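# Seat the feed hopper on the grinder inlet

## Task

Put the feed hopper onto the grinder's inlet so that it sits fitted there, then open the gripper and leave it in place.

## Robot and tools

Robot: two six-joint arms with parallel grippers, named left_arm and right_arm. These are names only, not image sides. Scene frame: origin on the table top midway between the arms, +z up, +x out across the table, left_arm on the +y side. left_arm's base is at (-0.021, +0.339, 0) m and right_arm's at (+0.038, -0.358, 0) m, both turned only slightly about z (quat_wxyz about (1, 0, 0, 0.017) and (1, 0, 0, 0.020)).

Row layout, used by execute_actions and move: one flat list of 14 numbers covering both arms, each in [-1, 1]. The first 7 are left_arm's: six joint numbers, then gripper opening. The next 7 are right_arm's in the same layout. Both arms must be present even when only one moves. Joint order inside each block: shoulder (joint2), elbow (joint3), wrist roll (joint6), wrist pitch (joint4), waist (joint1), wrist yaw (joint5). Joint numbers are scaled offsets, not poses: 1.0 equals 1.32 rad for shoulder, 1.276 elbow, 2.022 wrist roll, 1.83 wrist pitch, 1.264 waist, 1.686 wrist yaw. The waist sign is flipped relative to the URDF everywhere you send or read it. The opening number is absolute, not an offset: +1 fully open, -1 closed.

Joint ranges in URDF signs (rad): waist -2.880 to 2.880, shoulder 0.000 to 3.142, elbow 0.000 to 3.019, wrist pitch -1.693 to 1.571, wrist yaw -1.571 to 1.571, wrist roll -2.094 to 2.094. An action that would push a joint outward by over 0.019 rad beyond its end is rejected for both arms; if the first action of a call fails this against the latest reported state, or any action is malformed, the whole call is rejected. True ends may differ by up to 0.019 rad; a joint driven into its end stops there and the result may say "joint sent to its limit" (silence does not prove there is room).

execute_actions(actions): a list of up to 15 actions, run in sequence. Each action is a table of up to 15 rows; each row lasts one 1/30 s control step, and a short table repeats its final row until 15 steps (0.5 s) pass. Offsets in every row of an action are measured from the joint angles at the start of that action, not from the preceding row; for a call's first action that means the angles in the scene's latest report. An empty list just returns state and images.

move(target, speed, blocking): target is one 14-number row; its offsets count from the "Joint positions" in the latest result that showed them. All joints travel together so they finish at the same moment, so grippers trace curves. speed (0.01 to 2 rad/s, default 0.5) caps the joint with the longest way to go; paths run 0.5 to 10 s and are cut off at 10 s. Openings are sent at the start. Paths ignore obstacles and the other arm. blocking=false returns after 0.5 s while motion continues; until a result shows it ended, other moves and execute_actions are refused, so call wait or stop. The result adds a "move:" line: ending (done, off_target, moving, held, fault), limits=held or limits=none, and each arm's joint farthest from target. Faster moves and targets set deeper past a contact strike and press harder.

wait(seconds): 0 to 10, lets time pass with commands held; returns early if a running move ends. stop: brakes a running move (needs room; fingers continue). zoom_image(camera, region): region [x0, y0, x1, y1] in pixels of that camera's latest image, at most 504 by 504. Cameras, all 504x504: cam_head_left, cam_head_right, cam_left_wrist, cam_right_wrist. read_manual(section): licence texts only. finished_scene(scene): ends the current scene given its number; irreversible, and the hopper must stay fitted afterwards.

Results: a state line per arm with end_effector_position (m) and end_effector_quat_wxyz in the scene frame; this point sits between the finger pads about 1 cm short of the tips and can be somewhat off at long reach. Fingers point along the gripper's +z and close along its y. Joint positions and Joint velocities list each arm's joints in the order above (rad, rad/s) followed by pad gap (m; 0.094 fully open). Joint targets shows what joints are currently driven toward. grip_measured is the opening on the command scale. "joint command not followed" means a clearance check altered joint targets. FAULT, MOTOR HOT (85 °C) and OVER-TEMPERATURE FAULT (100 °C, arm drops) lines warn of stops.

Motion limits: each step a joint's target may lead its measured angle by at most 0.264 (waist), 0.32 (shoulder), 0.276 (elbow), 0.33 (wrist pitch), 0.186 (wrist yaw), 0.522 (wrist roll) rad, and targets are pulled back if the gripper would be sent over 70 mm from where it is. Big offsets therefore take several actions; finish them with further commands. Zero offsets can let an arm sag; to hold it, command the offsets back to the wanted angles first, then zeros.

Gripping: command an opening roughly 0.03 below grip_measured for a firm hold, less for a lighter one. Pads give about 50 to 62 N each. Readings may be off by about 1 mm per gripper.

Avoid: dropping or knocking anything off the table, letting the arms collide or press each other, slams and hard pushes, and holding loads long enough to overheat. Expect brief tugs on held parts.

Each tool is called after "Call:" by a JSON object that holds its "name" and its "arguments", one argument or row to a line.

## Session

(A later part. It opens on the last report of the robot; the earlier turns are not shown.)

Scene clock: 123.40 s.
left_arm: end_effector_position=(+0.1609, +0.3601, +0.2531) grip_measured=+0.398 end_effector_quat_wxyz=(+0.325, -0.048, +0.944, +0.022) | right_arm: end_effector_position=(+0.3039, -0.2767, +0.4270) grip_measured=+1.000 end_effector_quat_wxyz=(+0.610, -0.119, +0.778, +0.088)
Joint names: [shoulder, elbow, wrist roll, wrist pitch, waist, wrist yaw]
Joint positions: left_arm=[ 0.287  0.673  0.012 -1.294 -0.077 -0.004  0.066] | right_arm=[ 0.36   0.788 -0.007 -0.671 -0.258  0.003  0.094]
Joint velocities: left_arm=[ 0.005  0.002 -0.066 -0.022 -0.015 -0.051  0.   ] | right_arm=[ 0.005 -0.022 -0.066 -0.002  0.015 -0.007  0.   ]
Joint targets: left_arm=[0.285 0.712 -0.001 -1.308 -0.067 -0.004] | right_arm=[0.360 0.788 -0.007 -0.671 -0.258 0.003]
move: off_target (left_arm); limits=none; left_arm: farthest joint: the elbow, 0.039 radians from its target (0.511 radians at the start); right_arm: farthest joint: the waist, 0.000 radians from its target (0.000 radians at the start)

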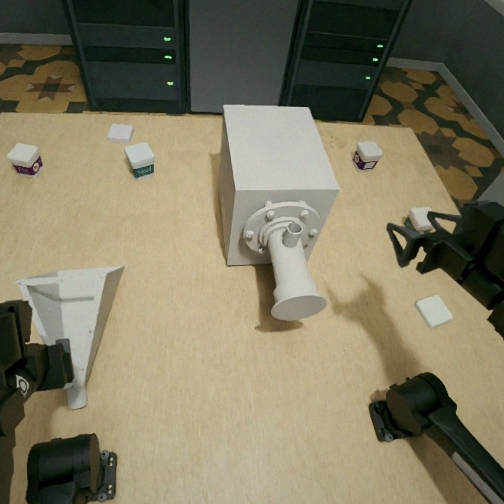

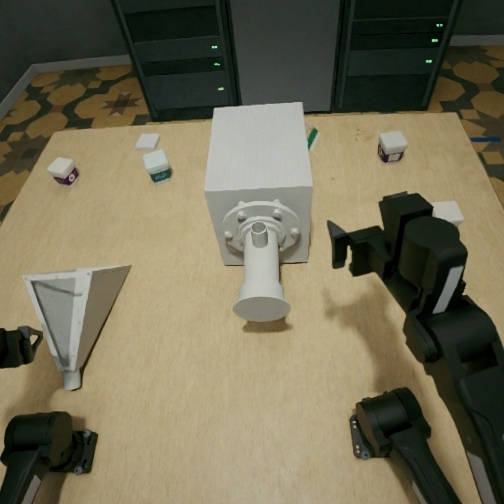

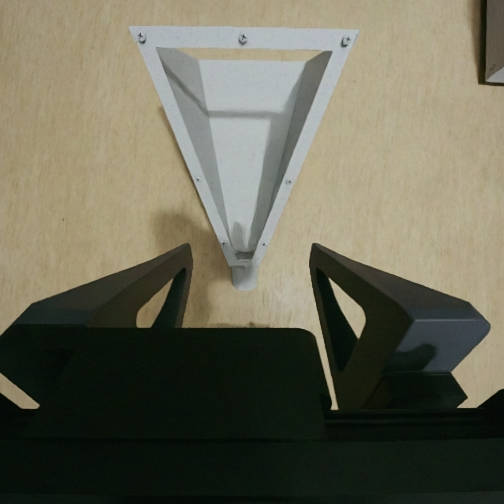

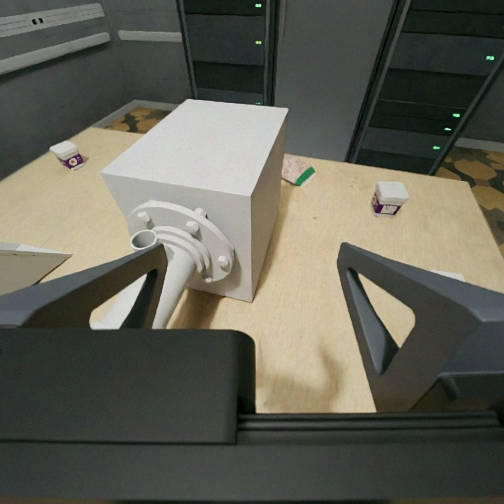

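Call:
{"name": "move", "arguments": {
  "target": [0.305,-0.085,0.05,0.264,0.185,-0.077,0,0,0,0,0,0,0,1]
}}

Call:
{"name": "move", "arguments": {
  "target": [0.09,-0.028,0,0.09,0,0,0,0,0,0,0,0,0,1],
  "speed": 0.1
}}

Scene clock: 134.77 s.
left_arm: end_effector_position=(+0.2730, +0.3274, +0.1762) grip_measured=+0.002 end_effector_quat_wxyz=(+0.301, +0.083, +0.948, +0.060) | right_arm: end_effector_position=(+0.3039, -0.2767, +0.4270) grip_measured=+1.000 end_effector_quat_wxyz=(+0.610, -0.119, +0.778, +0.088)
Joint names: [shoulder, elbow, wrist roll, wrist pitch, waist, wrist yaw]
Joint positions: left_arm=[ 0.694  0.566  0.1   -0.831  0.15  -0.13   0.047] | right_arm=[ 0.36   0.788 -0.007 -0.671 -0.258  0.003  0.094]
Joint velocities: left_arm=[-0.015  0.022  0.051 -0.012  0.015 -0.007  0.   ] | right_arm=[-0.005  0.002 -0.081  0.002 -0.005 -0.051  0.   ]
Joint targets: left_arm=[0.690 0.565 0.113 -0.810 0.157 -0.133] | right_arm=[0.360 0.788 -0.007 -0.671 -0.258 0.003]
move: done; limits=none; left_arm: farthest joint: the wrist pitch, 0.020 radians from its target (0.483 radians at the start); right_arm: farthest joint: the waist, 0.000 radians from its target (0.000 radians at the start)

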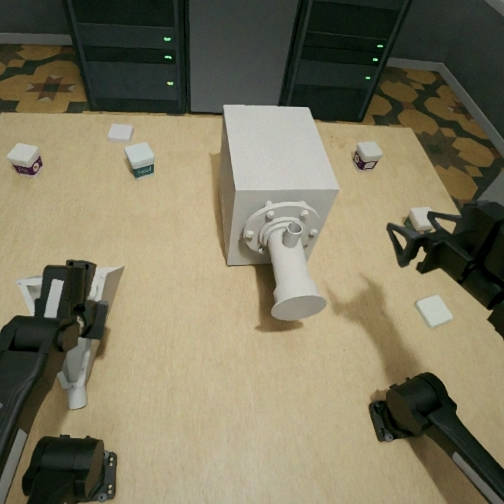

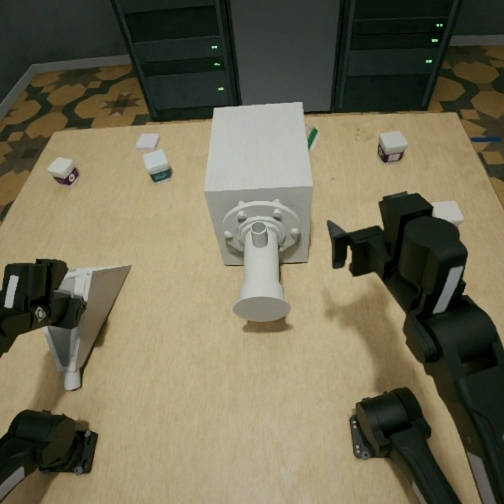

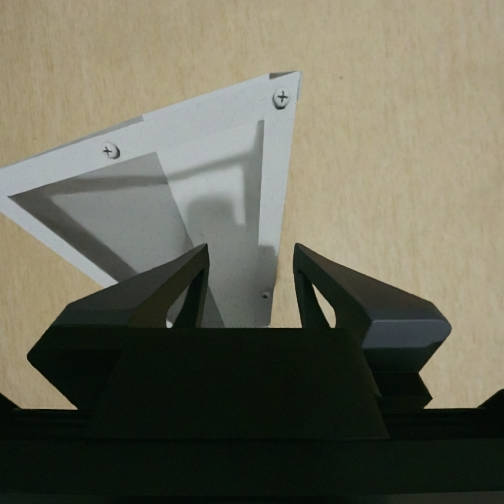

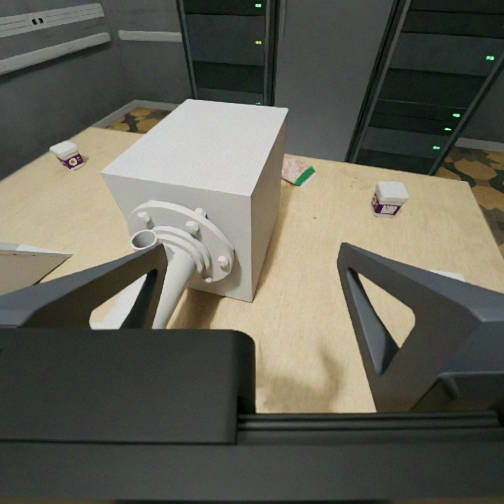

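Scene clock: 136.77 s.
left_arm: end_effector_position=(+0.3023, +0.3250, +0.1684) grip_measured=+0.002 end_effector_quat_wxyz=(+0.325, +0.079, +0.940, +0.062) | right_arm: end_effector_position=(+0.3039, -0.2767, +0.4270) grip_measured=+1.000 end_effector_quat_wxyz=(+0.610, -0.119, +0.778, +0.088)
Joint names: [shoulder, elbow, wrist roll, wrist pitch, waist, wrist yaw]
Joint positions: left_arm=[ 0.779  0.558  0.1   -0.688  0.15  -0.136  0.047] | right_arm=[ 0.36   0.788 -0.007 -0.671 -0.258  0.003  0.094]
Joint velocities: left_arm=[-0.034 -0.007 -0.081 -0.002  0.005 -0.022  0.001] | right_arm=[ 0.015 -0.032  0.022 -0.022  0.024 -0.051  0.   ]
Joint targets: left_arm=[0.813 0.530 0.100 -0.666 0.150 -0.130] | right_arm=[0.360 0.788 -0.007 -0.671 -0.258 0.003]
move: off_target (left_arm); limits=none; left_arm: farthest joint: the shoulder, 0.034 radians from its target (0.119 radians at the start); right_arm: farthest joint: the waist, 0.000 radians from its target (0.000 radians at the start)

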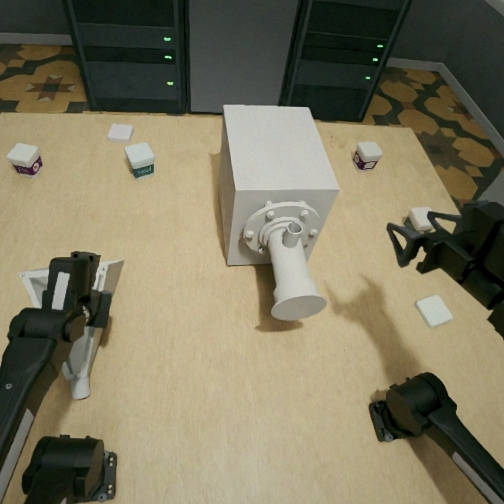

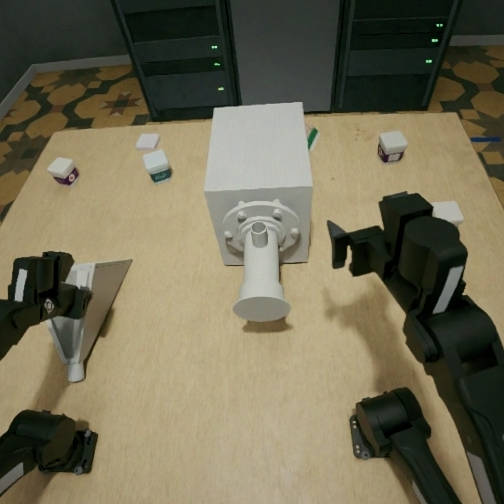

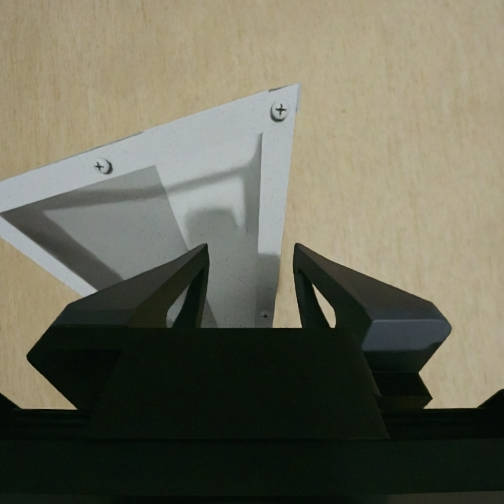

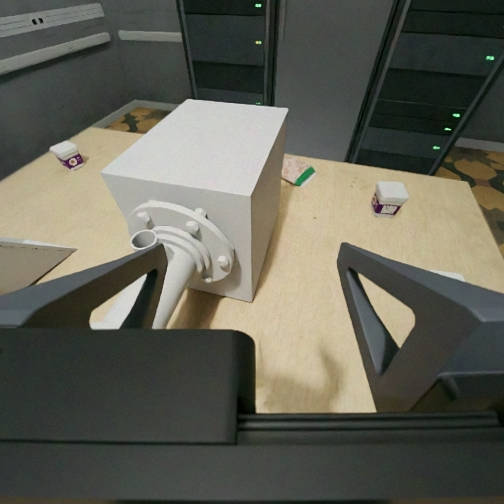

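Call:
{"name": "move", "arguments": {
  "target": [0.22,0.62,-0.075,-0.43,-0.025,-0.012,0,0,0,0,0,0,0,1],
  "speed": 0.7
}}

Call:
{"name": "move", "arguments": {
  "target": [0.51,0.235,0,-0.11,0,0,0,0,0,0,0,0,0,1],
  "speed": 0.6
}}

Scene clock: 167.00 s.
left_arm: end_effector_position=(+0.3309, +0.3322, +0.3583) grip_measured=+0.002 end_effector_quat_wxyz=(+0.181, +0.014, +0.981, +0.063) | right_arm: end_effector_position=(+0.3039, -0.2767, +0.4270) grip_measured=+1.000 end_effector_quat_wxyz=(+0.610, -0.119, +0.778, +0.088)
Joint names: [shoulder, elbow, wrist roll, wrist pitch, waist, wrist yaw]
Joint positions: left_arm=[ 1.059  1.305 -0.039 -1.461  0.129 -0.153  0.047] | right_arm=[ 0.36   0.788 -0.007 -0.671 -0.258  0.003  0.094]
Joint velocities: left_arm=[-0.034 -0.002 -0.037 -0.002  0.005  0.007 -0.   ] | right_arm=[-0.024  0.012 -0.081  0.012  0.005 -0.007  0.   ]
Joint targets: left_arm=[1.069 1.349 -0.052 -1.475 0.118 -0.156] | right_arm=[0.360 0.788 -0.007 -0.671 -0.258 0.003]
move: off_target (left_arm); limits=none; left_arm: farthest joint: the elbow, 0.044 radians from its target (0.791 radians at the start); right_arm: farthest joint: the waist, 0.000 radians from its target (0.000 radians at the start)

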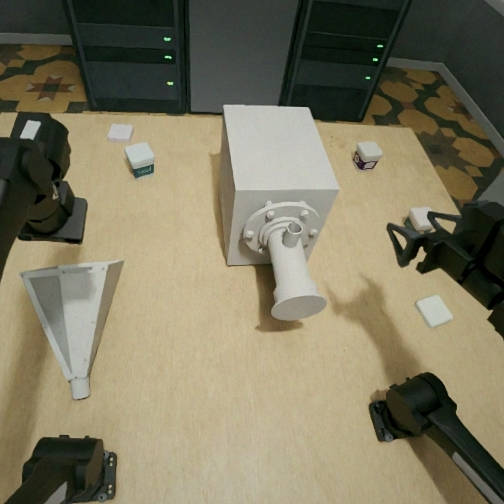

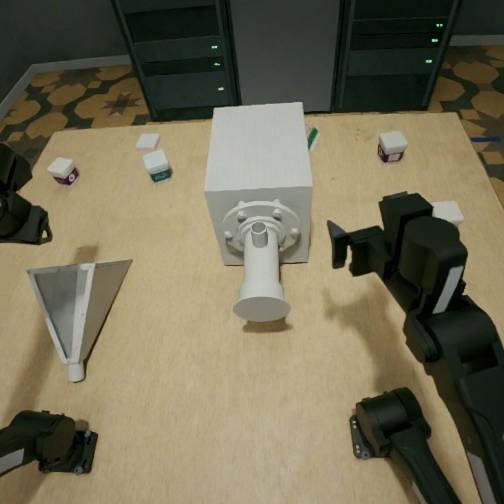

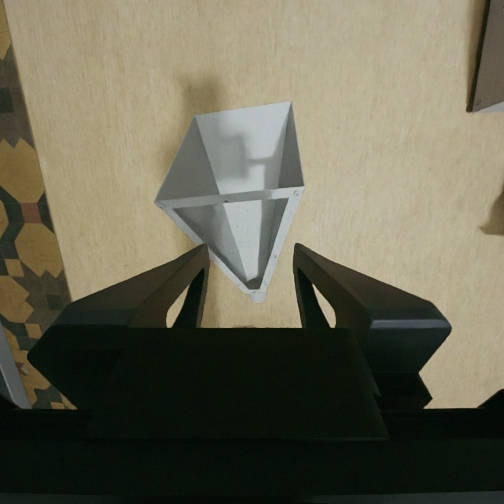

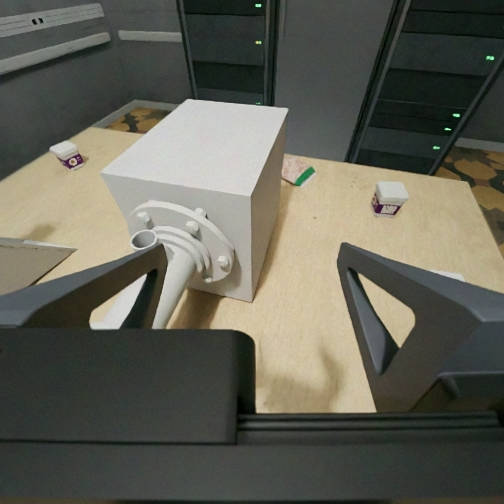

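Scene clock: 168.77 s.
left_arm: end_effector_position=(+0.4453, +0.3214, +0.1861) grip_measured=+0.002 end_effector_quat_wxyz=(-0.125, +0.037, +0.988, +0.084) | right_arm: end_effector_position=(+0.3039, -0.2767, +0.4270) grip_measured=+1.000 end_effector_quat_wxyz=(+0.610, -0.119, +0.778, +0.088)
Joint names: [shoulder, elbow, wrist roll, wrist pitch, waist, wrist yaw]
Joint positions: left_arm=[ 1.743  1.558 -0.039 -1.648  0.129 -0.153  0.047] | right_arm=[ 0.36   0.788 -0.007 -0.671 -0.258  0.003  0.094]
Joint velocities: left_arm=[-0.024 -0.012  0.037 -0.007  0.015  0.081 -0.001] | right_arm=[-0.015 -0.007 -0.007  0.012 -0.005 -0.007  0.   ]
Joint targets: left_arm=[1.732 1.605 -0.039 -1.662 0.129 -0.153] | right_arm=[0.360 0.788 -0.007 -0.671 -0.258 0.003]
move: off_target (left_arm); limits=none; left_arm: farthest joint: the elbow, 0.047 radians from its target (0.300 radians at the start); right_arm: farthest joint: the waist, 0.000 radians from its target (0.000 radians at the start)

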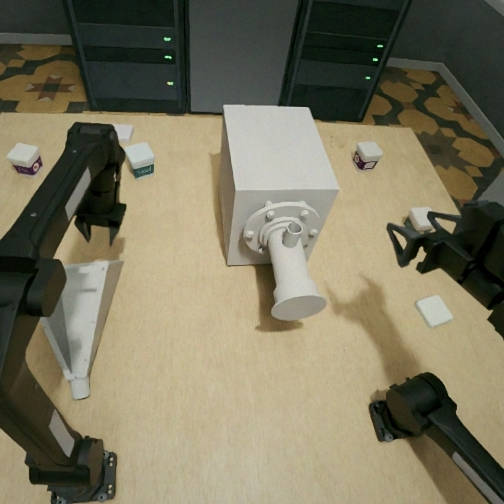

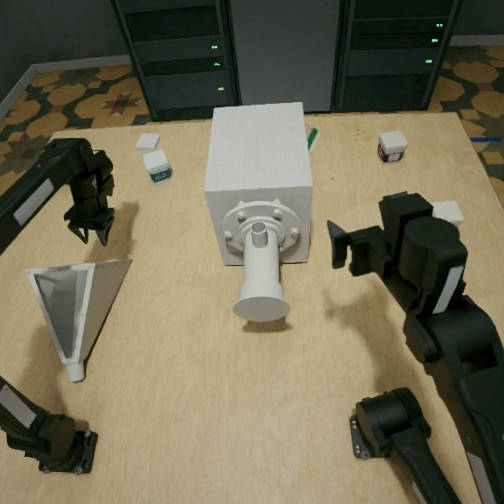

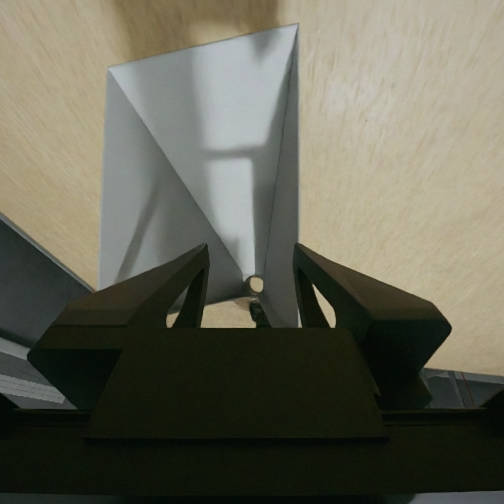

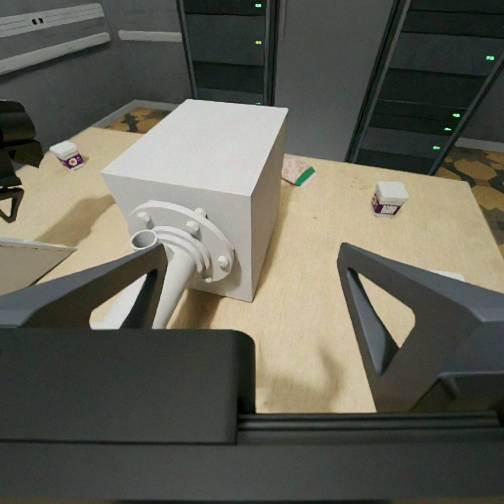

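Call:
{"name": "move", "arguments": {
  "target": [0,0,0,0,0.052,0,0.2,0,0,0,0,0,0,1]
}}

Call:
{"name": "move", "arguments": {
  "target": [0,-0.195,0,0.13,0,0,0.2,0,0,0,0,0,0,1],
  "speed": 0.25
}}

Scene clock: 177.27 s.
left_arm: end_effector_position=(+0.4429, +0.2894, +0.1861) grip_measured=+0.198 end_effector_quat_wxyz=(-0.122, +0.071, +0.986, +0.088) | right_arm: end_effector_position=(+0.3039, -0.2767, +0.4270) grip_measured=+1.000 end_effector_quat_wxyz=(+0.610, -0.119, +0.778, +0.088)
Joint names: [shoulder, elbow, wrist roll, wrist pitch, waist, wrist yaw]
Joint positions: left_arm=[ 1.743  1.558 -0.039 -1.648  0.197 -0.153  0.056] | right_arm=[ 0.36   0.788 -0.007 -0.671 -0.258  0.003  0.094]
Joint velocities: left_arm=[ 0.005 -0.017 -0.037  0.002 -0.005 -0.081 -0.001] | right_arm=[-0.005  0.002  0.007 -0.012 -0.015  0.051  0.   ]
Joint targets: left_arm=[1.743 1.558 -0.039 -1.648 0.194 -0.153] | right_arm=[0.360 0.788 -0.007 -0.671 -0.258 0.003]
move: done; limits=none; left_arm: farthest joint: the waist, 0.003 radians from its target (0.066 radians at the start); right_arm: farthest joint: the waist, 0.000 radians from its target (0.000 radians at the start)

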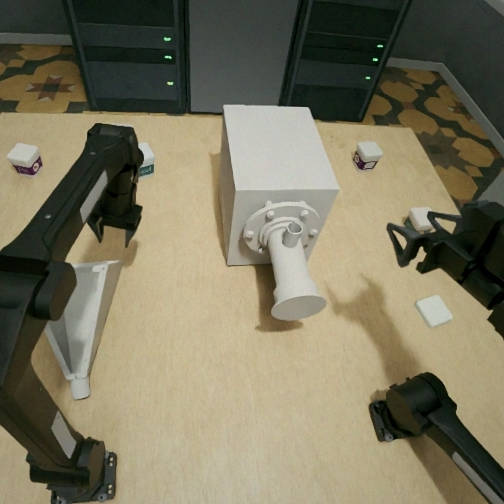

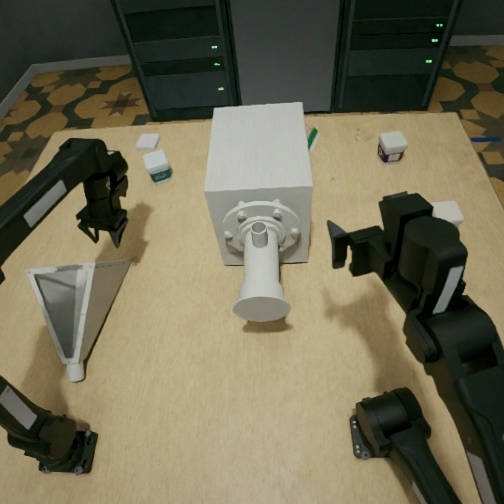

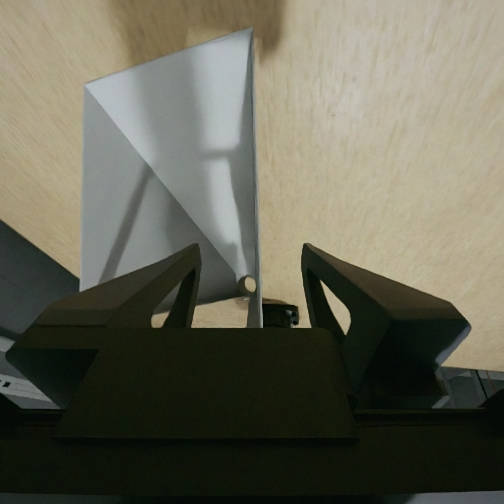

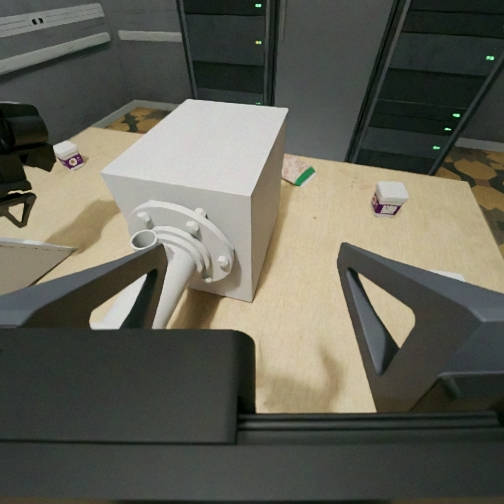

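Scene clock: 178.70 s.
left_arm: end_effector_position=(+0.4093, +0.2949, +0.0978) grip_measured=+0.198 end_effector_quat_wxyz=(-0.133, +0.072, +0.984, +0.089) | right_arm: end_effector_position=(+0.3039, -0.2767, +0.4270) grip_measured=+1.000 end_effector_quat_wxyz=(+0.610, -0.119, +0.778, +0.088)
Joint names: [shoulder, elbow, wrist roll, wrist pitch, waist, wrist yaw]
Joint positions: left_arm=[ 1.743  1.31  -0.039 -1.423  0.197 -0.153  0.056] | right_arm=[ 0.36   0.788 -0.007 -0.671 -0.258  0.003  0.094]
Joint velocities: left_arm=[-0.005 -0.012 -0.007 -0.007  0.015 -0.051  0.001] | right_arm=[-0.005 -0.007  0.051 -0.017  0.015 -0.037  0.   ]
Joint targets: left_arm=[1.743 1.309 -0.039 -1.410 0.197 -0.153] | right_arm=[0.360 0.788 -0.007 -0.671 -0.258 0.003]
move: done; limits=none; left_arm: farthest joint: the wrist pitch, 0.013 radians from its target (0.238 radians at the start); right_arm: farthest joint: the waist, 0.000 radians from its target (0.000 radians at the start)

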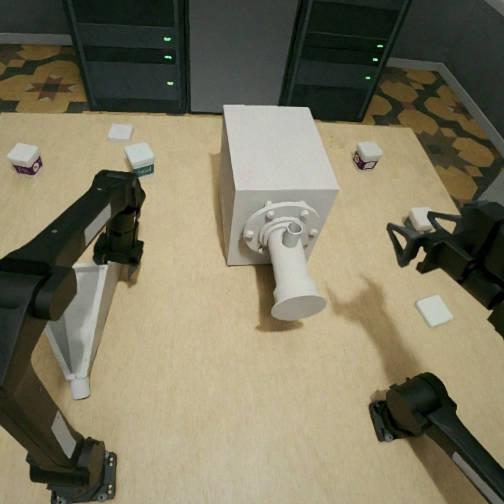

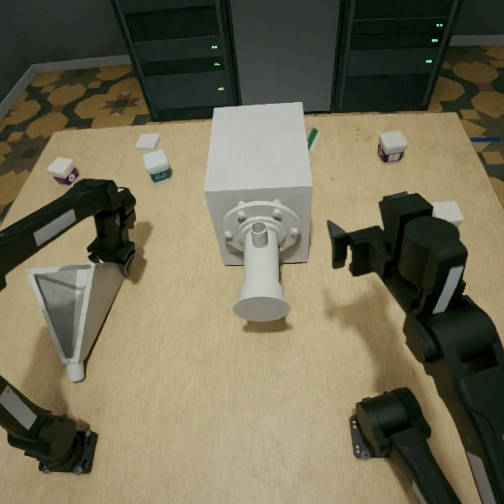

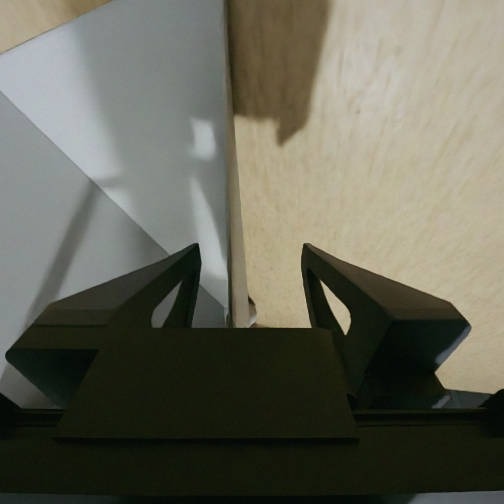

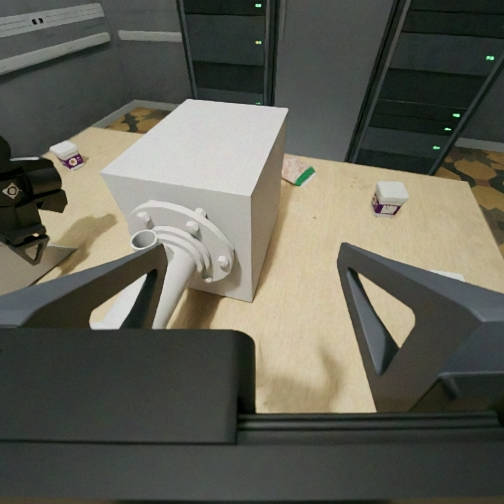

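Call:
{"name": "move", "arguments": {
  "target": [0,-0.03,0,0.028,-0.028,0,0,0,0,0,0,0,0,1],
  "speed": 0.1
}}

Call:
{"name": "move", "arguments": {
  "target": [0,0,0,0,0,0,-1,0,0,0,0,0,0,1]
}}

Call:
{"name": "move", "arguments": {
  "target": [-0.56,0.13,0.25,0.1,0,0.09,-1,0,0,0,0,0,0,1],
  "speed": 0.25
}}

Scene clock: 197.50 s.
left_arm: end_effector_position=(+0.4125, +0.3023, +0.0899) grip_measured=+0.002 end_effector_quat_wxyz=(-0.123, +0.062, +0.987, +0.087) | right_arm: end_effector_position=(+0.3039, -0.2767, +0.4270) grip_measured=+1.000 end_effector_quat_wxyz=(+0.610, -0.119, +0.778, +0.088)
Joint names: [shoulder, elbow, wrist roll, wrist pitch, waist, wrist yaw]
Joint positions: left_arm=[ 1.743  1.292 -0.039 -1.382  0.179 -0.153  0.047] | right_arm=[ 0.36   0.788 -0.007 -0.671 -0.258  0.003  0.094]
Joint velocities: left_arm=[-0.024 -0.017  0.066  0.002  0.005  0.066 -0.   ] | right_arm=[-0.005  0.012  0.007  0.007  0.005  0.051  0.   ]
Joint targets: left_arm=[1.743 1.272 -0.039 -1.372 0.162 -0.153] | right_arm=[0.360 0.788 -0.007 -0.671 -0.258 0.003]
move: done; limits=none; left_arm: farthest joint: the elbow, 0.020 radians from its target (0.039 radians at the start); right_arm: farthest joint: the waist, 0.000 radians from its target (0.000 radians at the start)

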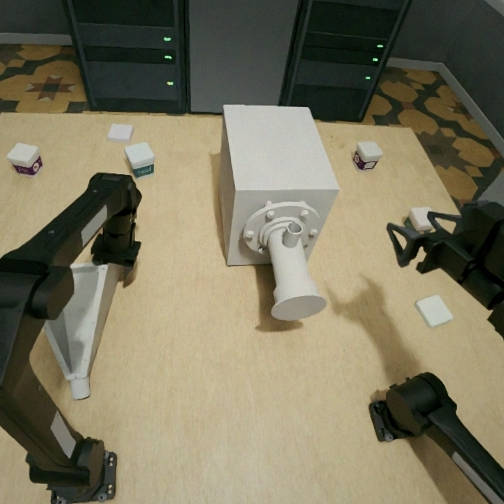

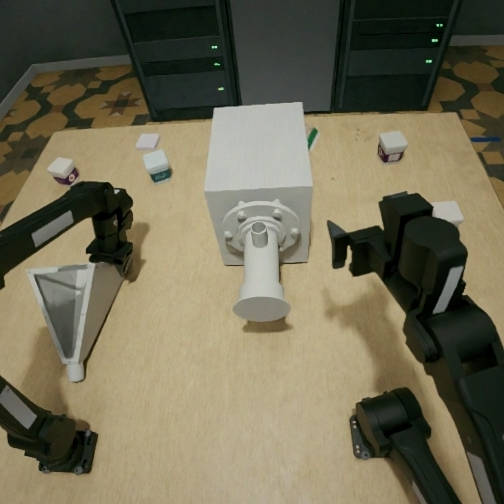

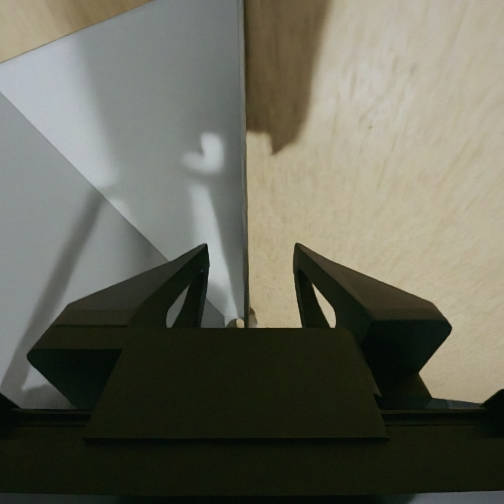

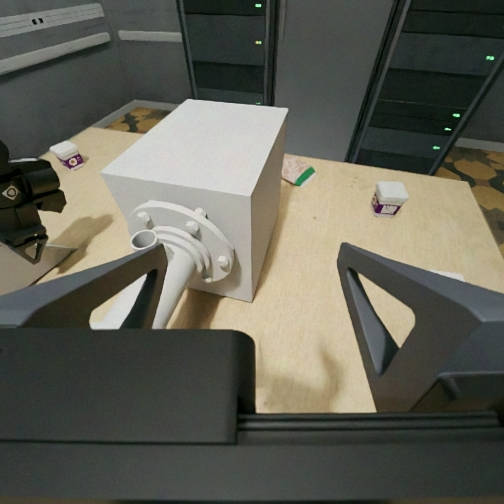

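Scene clock: 198.00 s.
left_arm: end_effector_position=(+0.4128, +0.3041, +0.0905) grip_measured=-0.987 end_effector_quat_wxyz=(-0.122, +0.064, +0.986, +0.092) | right_arm: end_effector_position=(+0.3039, -0.2767, +0.4270) grip_measured=+1.000 end_effector_quat_wxyz=(+0.610, -0.119, +0.778, +0.088)
Joint names: [shoulder, elbow, wrist roll, wrist pitch, waist, wrist yaw]
Joint positions: left_arm=[ 1.743  1.292 -0.037 -1.382  0.179 -0.163  0.001] | right_arm=[ 0.36   0.788 -0.007 -0.671 -0.258  0.003  0.094]
Joint velocities: left_arm=[ 0.015  0.007  0.022  0.007  0.015 -0.022 -0.001] | right_arm=[-0.024 -0.012  0.066 -0.002  0.005 -0.007  0.   ]
Joint targets: left_arm=[1.743 1.292 -0.039 -1.382 0.180 -0.153] | right_arm=[0.360 0.788 -0.007 -0.671 -0.258 0.003]
move: done; limits=none; left_arm: farthest joint: the wrist yaw, 0.010 radians from its target (0.000 radians at the start); right_arm: farthest joint: the waist, 0.000 radians from its target (0.000 radians at the start)

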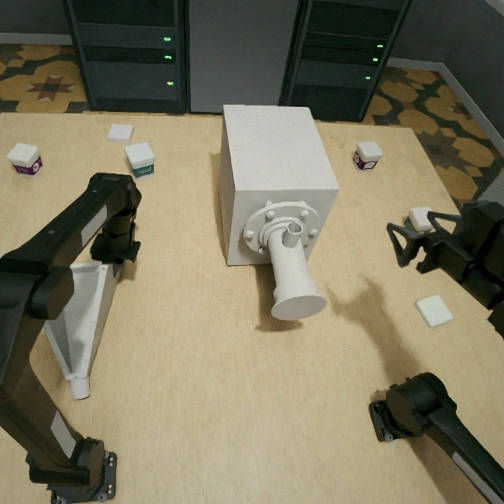

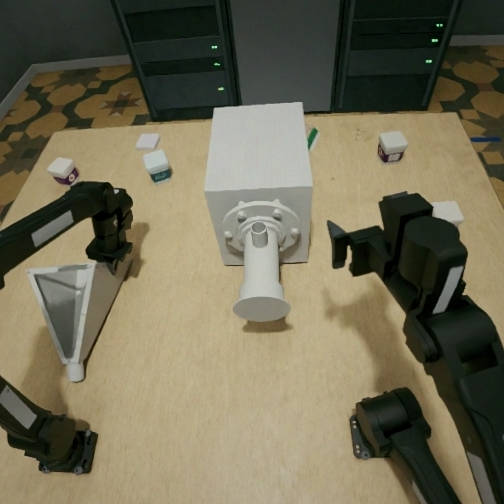

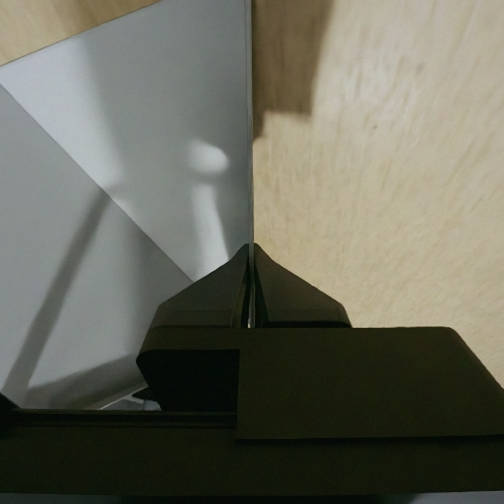

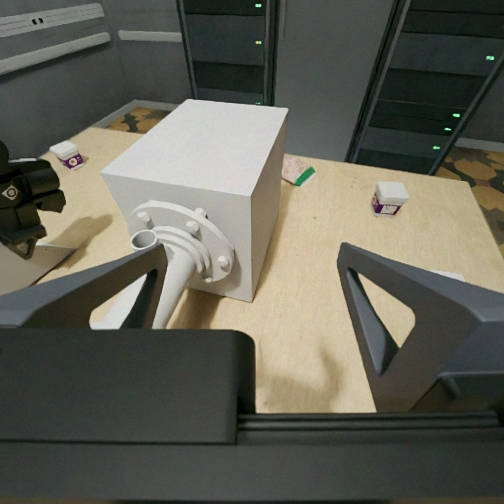

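Scene clock: 201.97 s.
left_arm: end_effector_position=(+0.3743, +0.2787, +0.3503) grip_measured=-0.988 end_effector_quat_wxyz=(+0.232, +0.258, +0.938, +0.020) | right_arm: end_effector_position=(+0.3039, -0.2767, +0.4270) grip_measured=+1.000 end_effector_quat_wxyz=(+0.610, -0.119, +0.778, +0.088)
Joint names: [shoulder, elbow, wrist roll, wrist pitch, waist, wrist yaw]
Joint positions: left_arm=[ 1.107  1.292  0.388 -1.286  0.179  0.017  0.001] | right_arm=[ 0.36   0.788 -0.007 -0.671 -0.258  0.003  0.094]
Joint velocities: left_arm=[ 0.005  0.002 -0.066  0.002  0.005 -0.022 -0.001] | right_arm=[ 0.005  0.027  0.007 -0.017  0.005 -0.066  0.   ]
Joint targets: left_arm=[1.047 1.389 0.435 -1.235 0.179 0.000] | right_arm=[0.360 0.788 -0.007 -0.671 -0.258 0.003]
move: off_target (left_arm); limits=none; left_arm: farthest joint: the elbow, 0.166 radians from its target (0.166 radians at the start); right_arm: farthest joint: the waist, 0.000 radians from its target (0.000 radians at the start)

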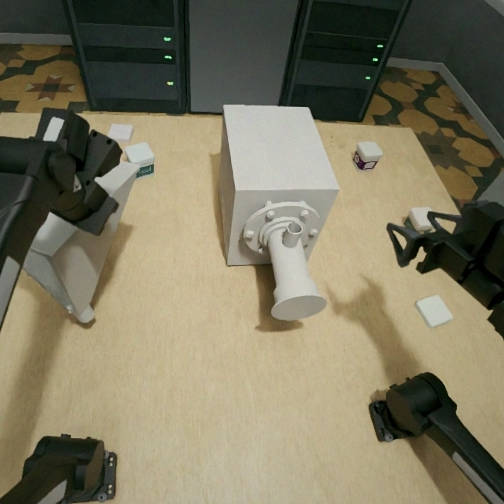

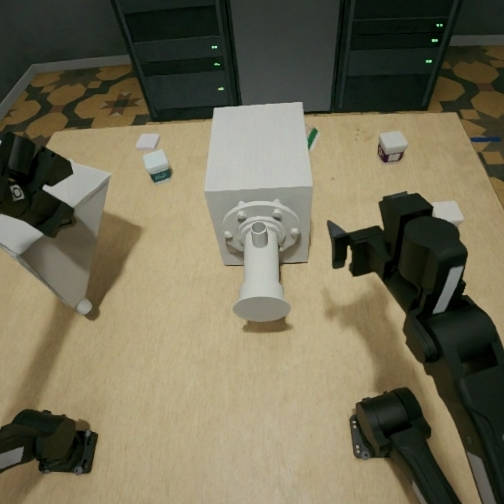

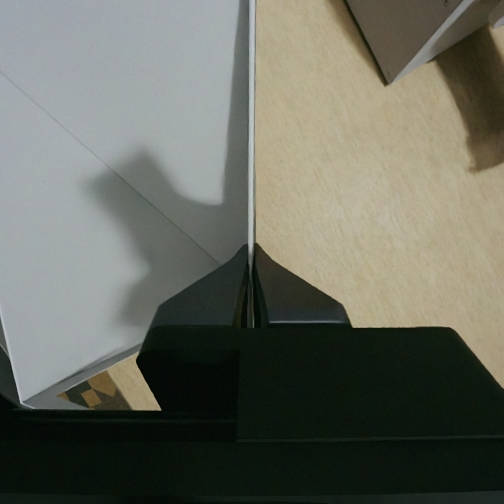

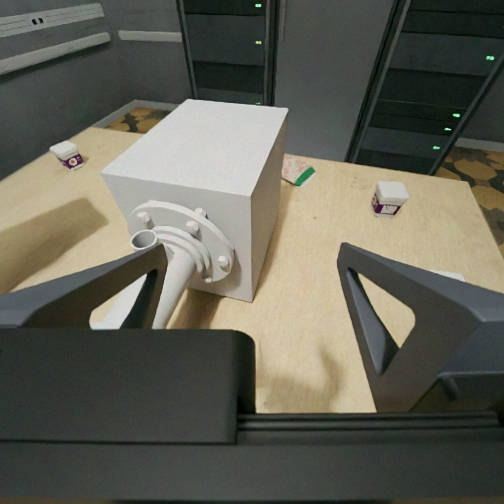

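Call:
{"name": "move", "arguments": {
  "target": [-0.22,0.06,-0.11,-0.12,0.44,-0.175,-1,0,0,0,0,-0.95,0,1]
}}

Call:
{"name": "move", "arguments": {
  "target": [-0.03,0.06,0.02,0.02,0,-0.01,-1,1,0.03,0,0.85,0,0.2,1],
  "speed": 0.7
}}

Scene clock: 231.83 s.
left_arm: end_effector_position=(+0.2227, +0.1904, +0.3938) grip_measured=-0.988 end_effector_quat_wxyz=(+0.252, +0.365, +0.895, +0.052) | right_arm: end_effector_position=(+0.0599, -0.0808, +0.4270) grip_measured=+1.000 end_effector_quat_wxyz=(+0.454, -0.537, +0.576, +0.417)
Joint names: [shoulder, elbow, wrist roll, wrist pitch, waist, wrist yaw]
Joint positions: left_arm=[ 0.852  1.252  0.138 -1.509  0.729 -0.246  0.001] | right_arm=[ 0.36   0.788 -0.007 -0.671 -1.455  0.003  0.094]
Joint velocities: left_arm=[-0.015 -0.012  0.037 -0.017  0.005 -0.066  0.   ] | right_arm=[-0.005  0.007  0.007 -0.007  0.005  0.022  0.   ]
Joint targets: left_arm=[0.817 1.368 0.166 -1.506 0.735 -0.278] | right_arm=[0.360 0.788 -0.007 -0.671 -1.459 0.003]
move: off_target (left_arm); limits=none; left_arm: farthest joint: the elbow, 0.116 radians from its target (0.077 radians at the start); right_arm: farthest joint: the waist, 0.003 radians from its target (1.201 radians at the start)

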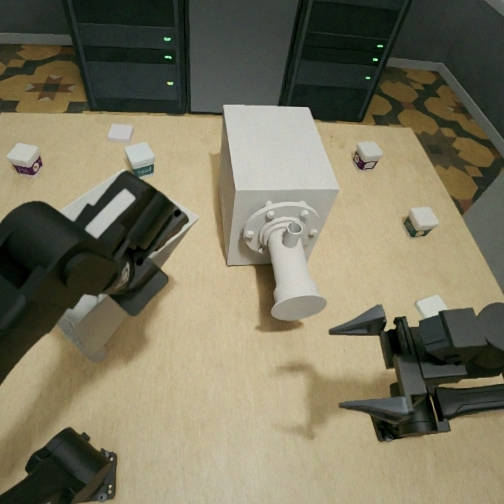

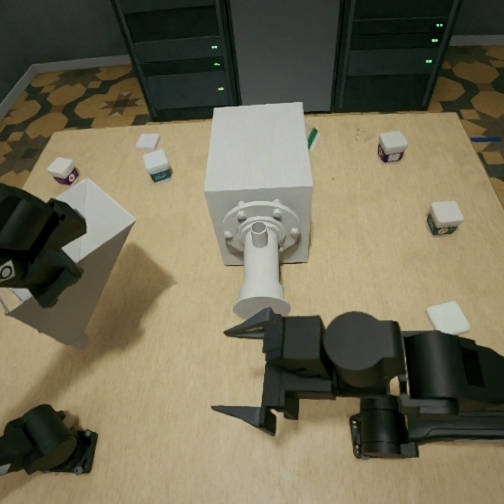

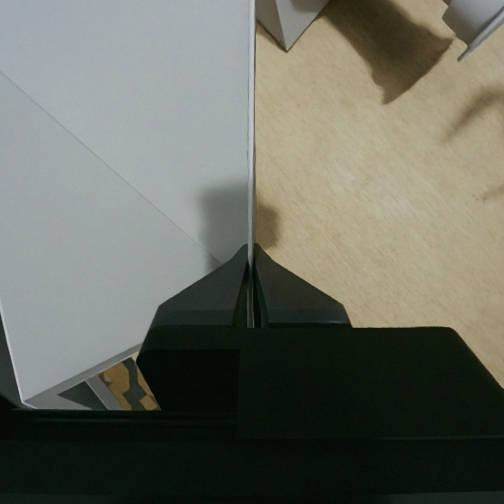

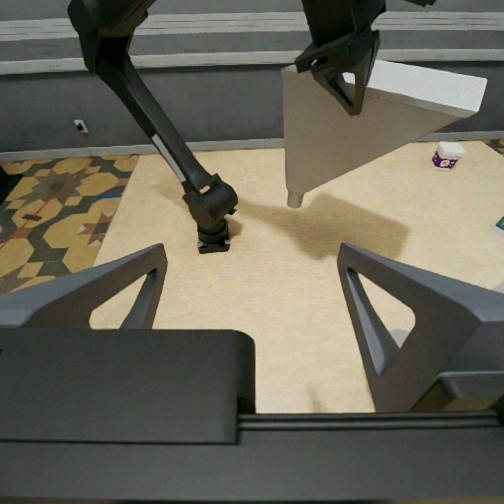

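Scene clock: 234.63 s.
left_arm: end_effector_position=(+0.2184, +0.1905, +0.3731) grip_measured=-0.987 end_effector_quat_wxyz=(+0.229, +0.367, +0.900, +0.050) | right_arm: end_effector_position=(+0.1406, +0.2431, +0.1981) grip_measured=+1.000 end_effector_quat_wxyz=(+0.588, -0.397, +0.595, +0.378)
Joint names: [shoulder, elbow, wrist roll, wrist pitch, waist, wrist yaw]
Joint positions: left_arm=[ 0.852  1.209  0.128 -1.511  0.729 -0.229  0.001] | right_arm=[ 1.675  0.789 -0.007  0.861 -1.455  0.337  0.094]
Joint velocities: left_arm=[ 0.005 -0.012 -0.037 -0.012  0.005 -0.037 -0.001] | right_arm=[-0.024 -0.002  0.037 -0.012 -0.015 -0.081  0.   ]
Joint targets: left_arm=[0.812 1.329 0.179 -1.472 0.729 -0.262] | right_arm=[1.681 0.827 -0.007 0.884 -1.455 0.340]
move: off_target (left_arm, right_arm); limits=none; left_arm: farthest joint: the elbow, 0.119 radians from its target (0.076 radians at the start); right_arm: farthest joint: the elbow, 0.037 radians from its target (0.038 radians at the start)

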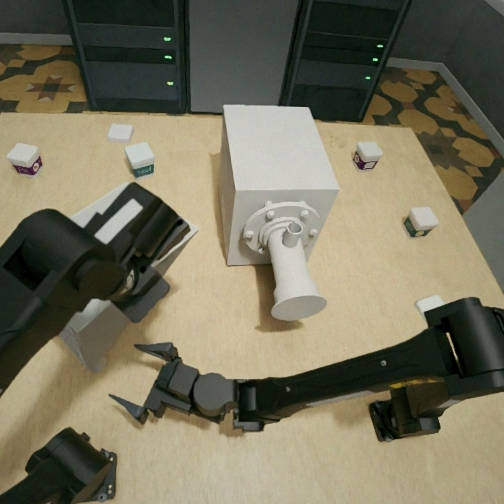

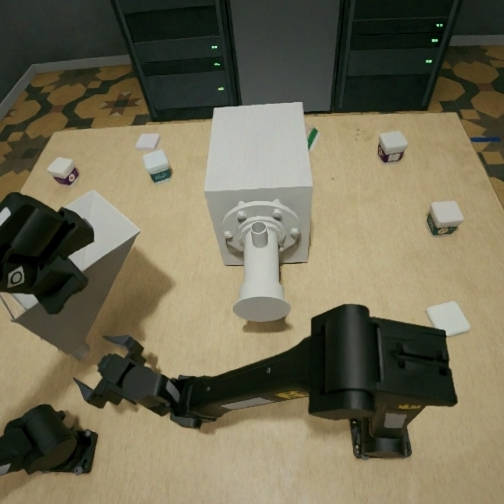

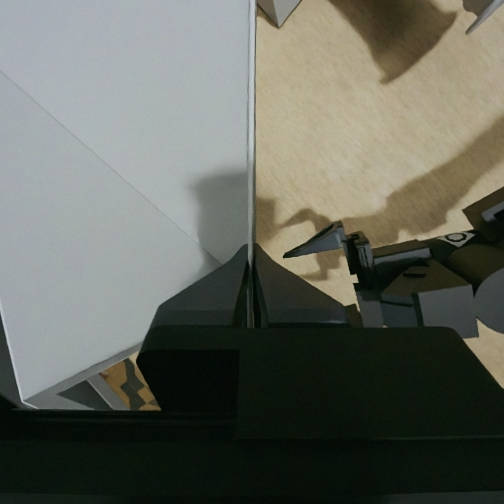

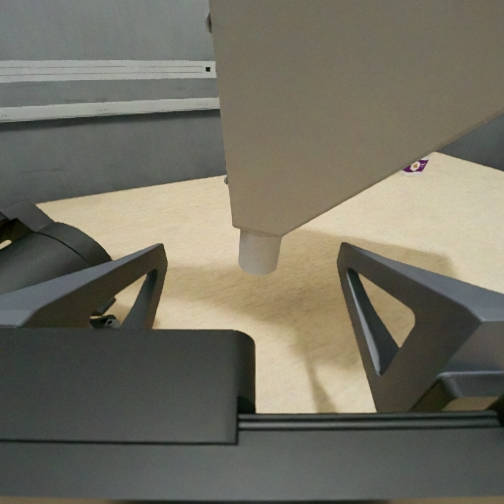

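Call:
{"name": "execute_actions", "arguments": {
  "actions": [
    [[-0.03,0.07,0.02,0.02,0,-0.015,-1,0.03,0,0.01,0.03,0,0,1],[-0.03,0.07,0.02,0.02,0,-0.015,-1,0.03,0,0.01,0.03,0,0,1],[-0.03,0.07,0.02,0.02,0,-0.015,-1,0.06,-0.02,0.04,0.07,0,0.02,1]],
    [[-0.03,0.07,0.02,0.02,0,-0.015,-1,0.03,0,0,0.03,0,0,1],[-0.03,0.07,0.02,0.02,0,-0.015,-1,0.062,0,0,0.068,0,0,1]],
    [[-0.03,0.07,0.02,0.02,0,-0.015,-1,0.03,0.09,0,-0.027,0,0.025,1]],
    [[-0.03,0.07,0.02,0.02,0,-0.015,-1,0.03,0.09,0,-0.027,0,0.03,1]]
  ]
}}

Scene clock: 250.53 s.
left_arm: end_effector_position=(+0.2178, +0.1897, +0.3729) grip_measured=-0.987 end_effector_quat_wxyz=(+0.228, +0.367, +0.900, +0.047) | right_arm: end_effector_position=(+0.1629, +0.2890, +0.1964) grip_measured=+1.000 end_effector_quat_wxyz=(+0.619, -0.306, +0.605, +0.397)
Joint names: [shoulder, elbow, wrist roll, wrist pitch, waist, wrist yaw]
Joint positions: left_arm=[ 0.852  1.209  0.128 -1.511  0.729 -0.224  0.001] | right_arm=[ 1.847  0.942  0.062  0.995 -1.455  0.456  0.094]
Joint velocities: left_arm=[-0.005  0.007 -0.007 -0.007  0.005  0.022 -0.001] | right_arm=[-0.005 -0.012 -0.022 -0.002 -0.005  0.007  0.   ]
Joint targets: left_arm=[0.813 1.299 0.169 -1.474 0.729 -0.250] | right_arm=[1.868 0.970 0.062 0.981 -1.455 0.458]

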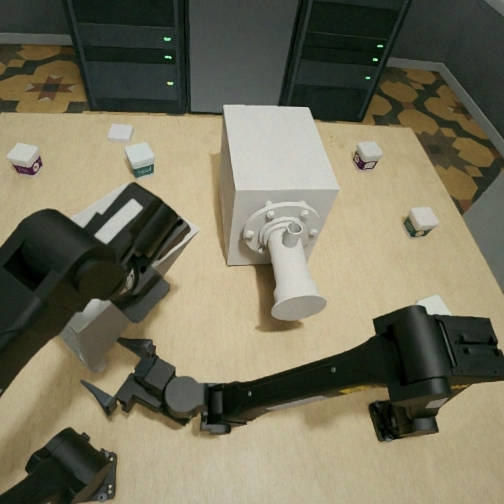

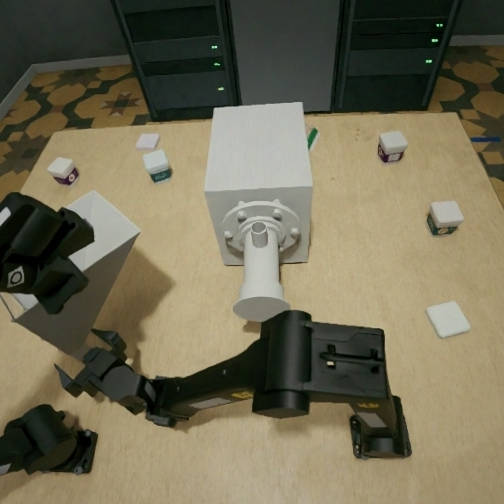

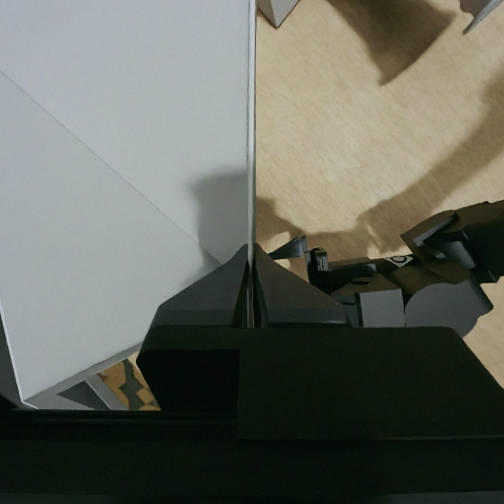

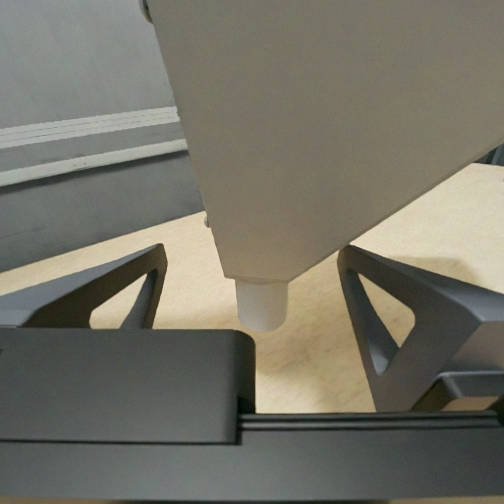

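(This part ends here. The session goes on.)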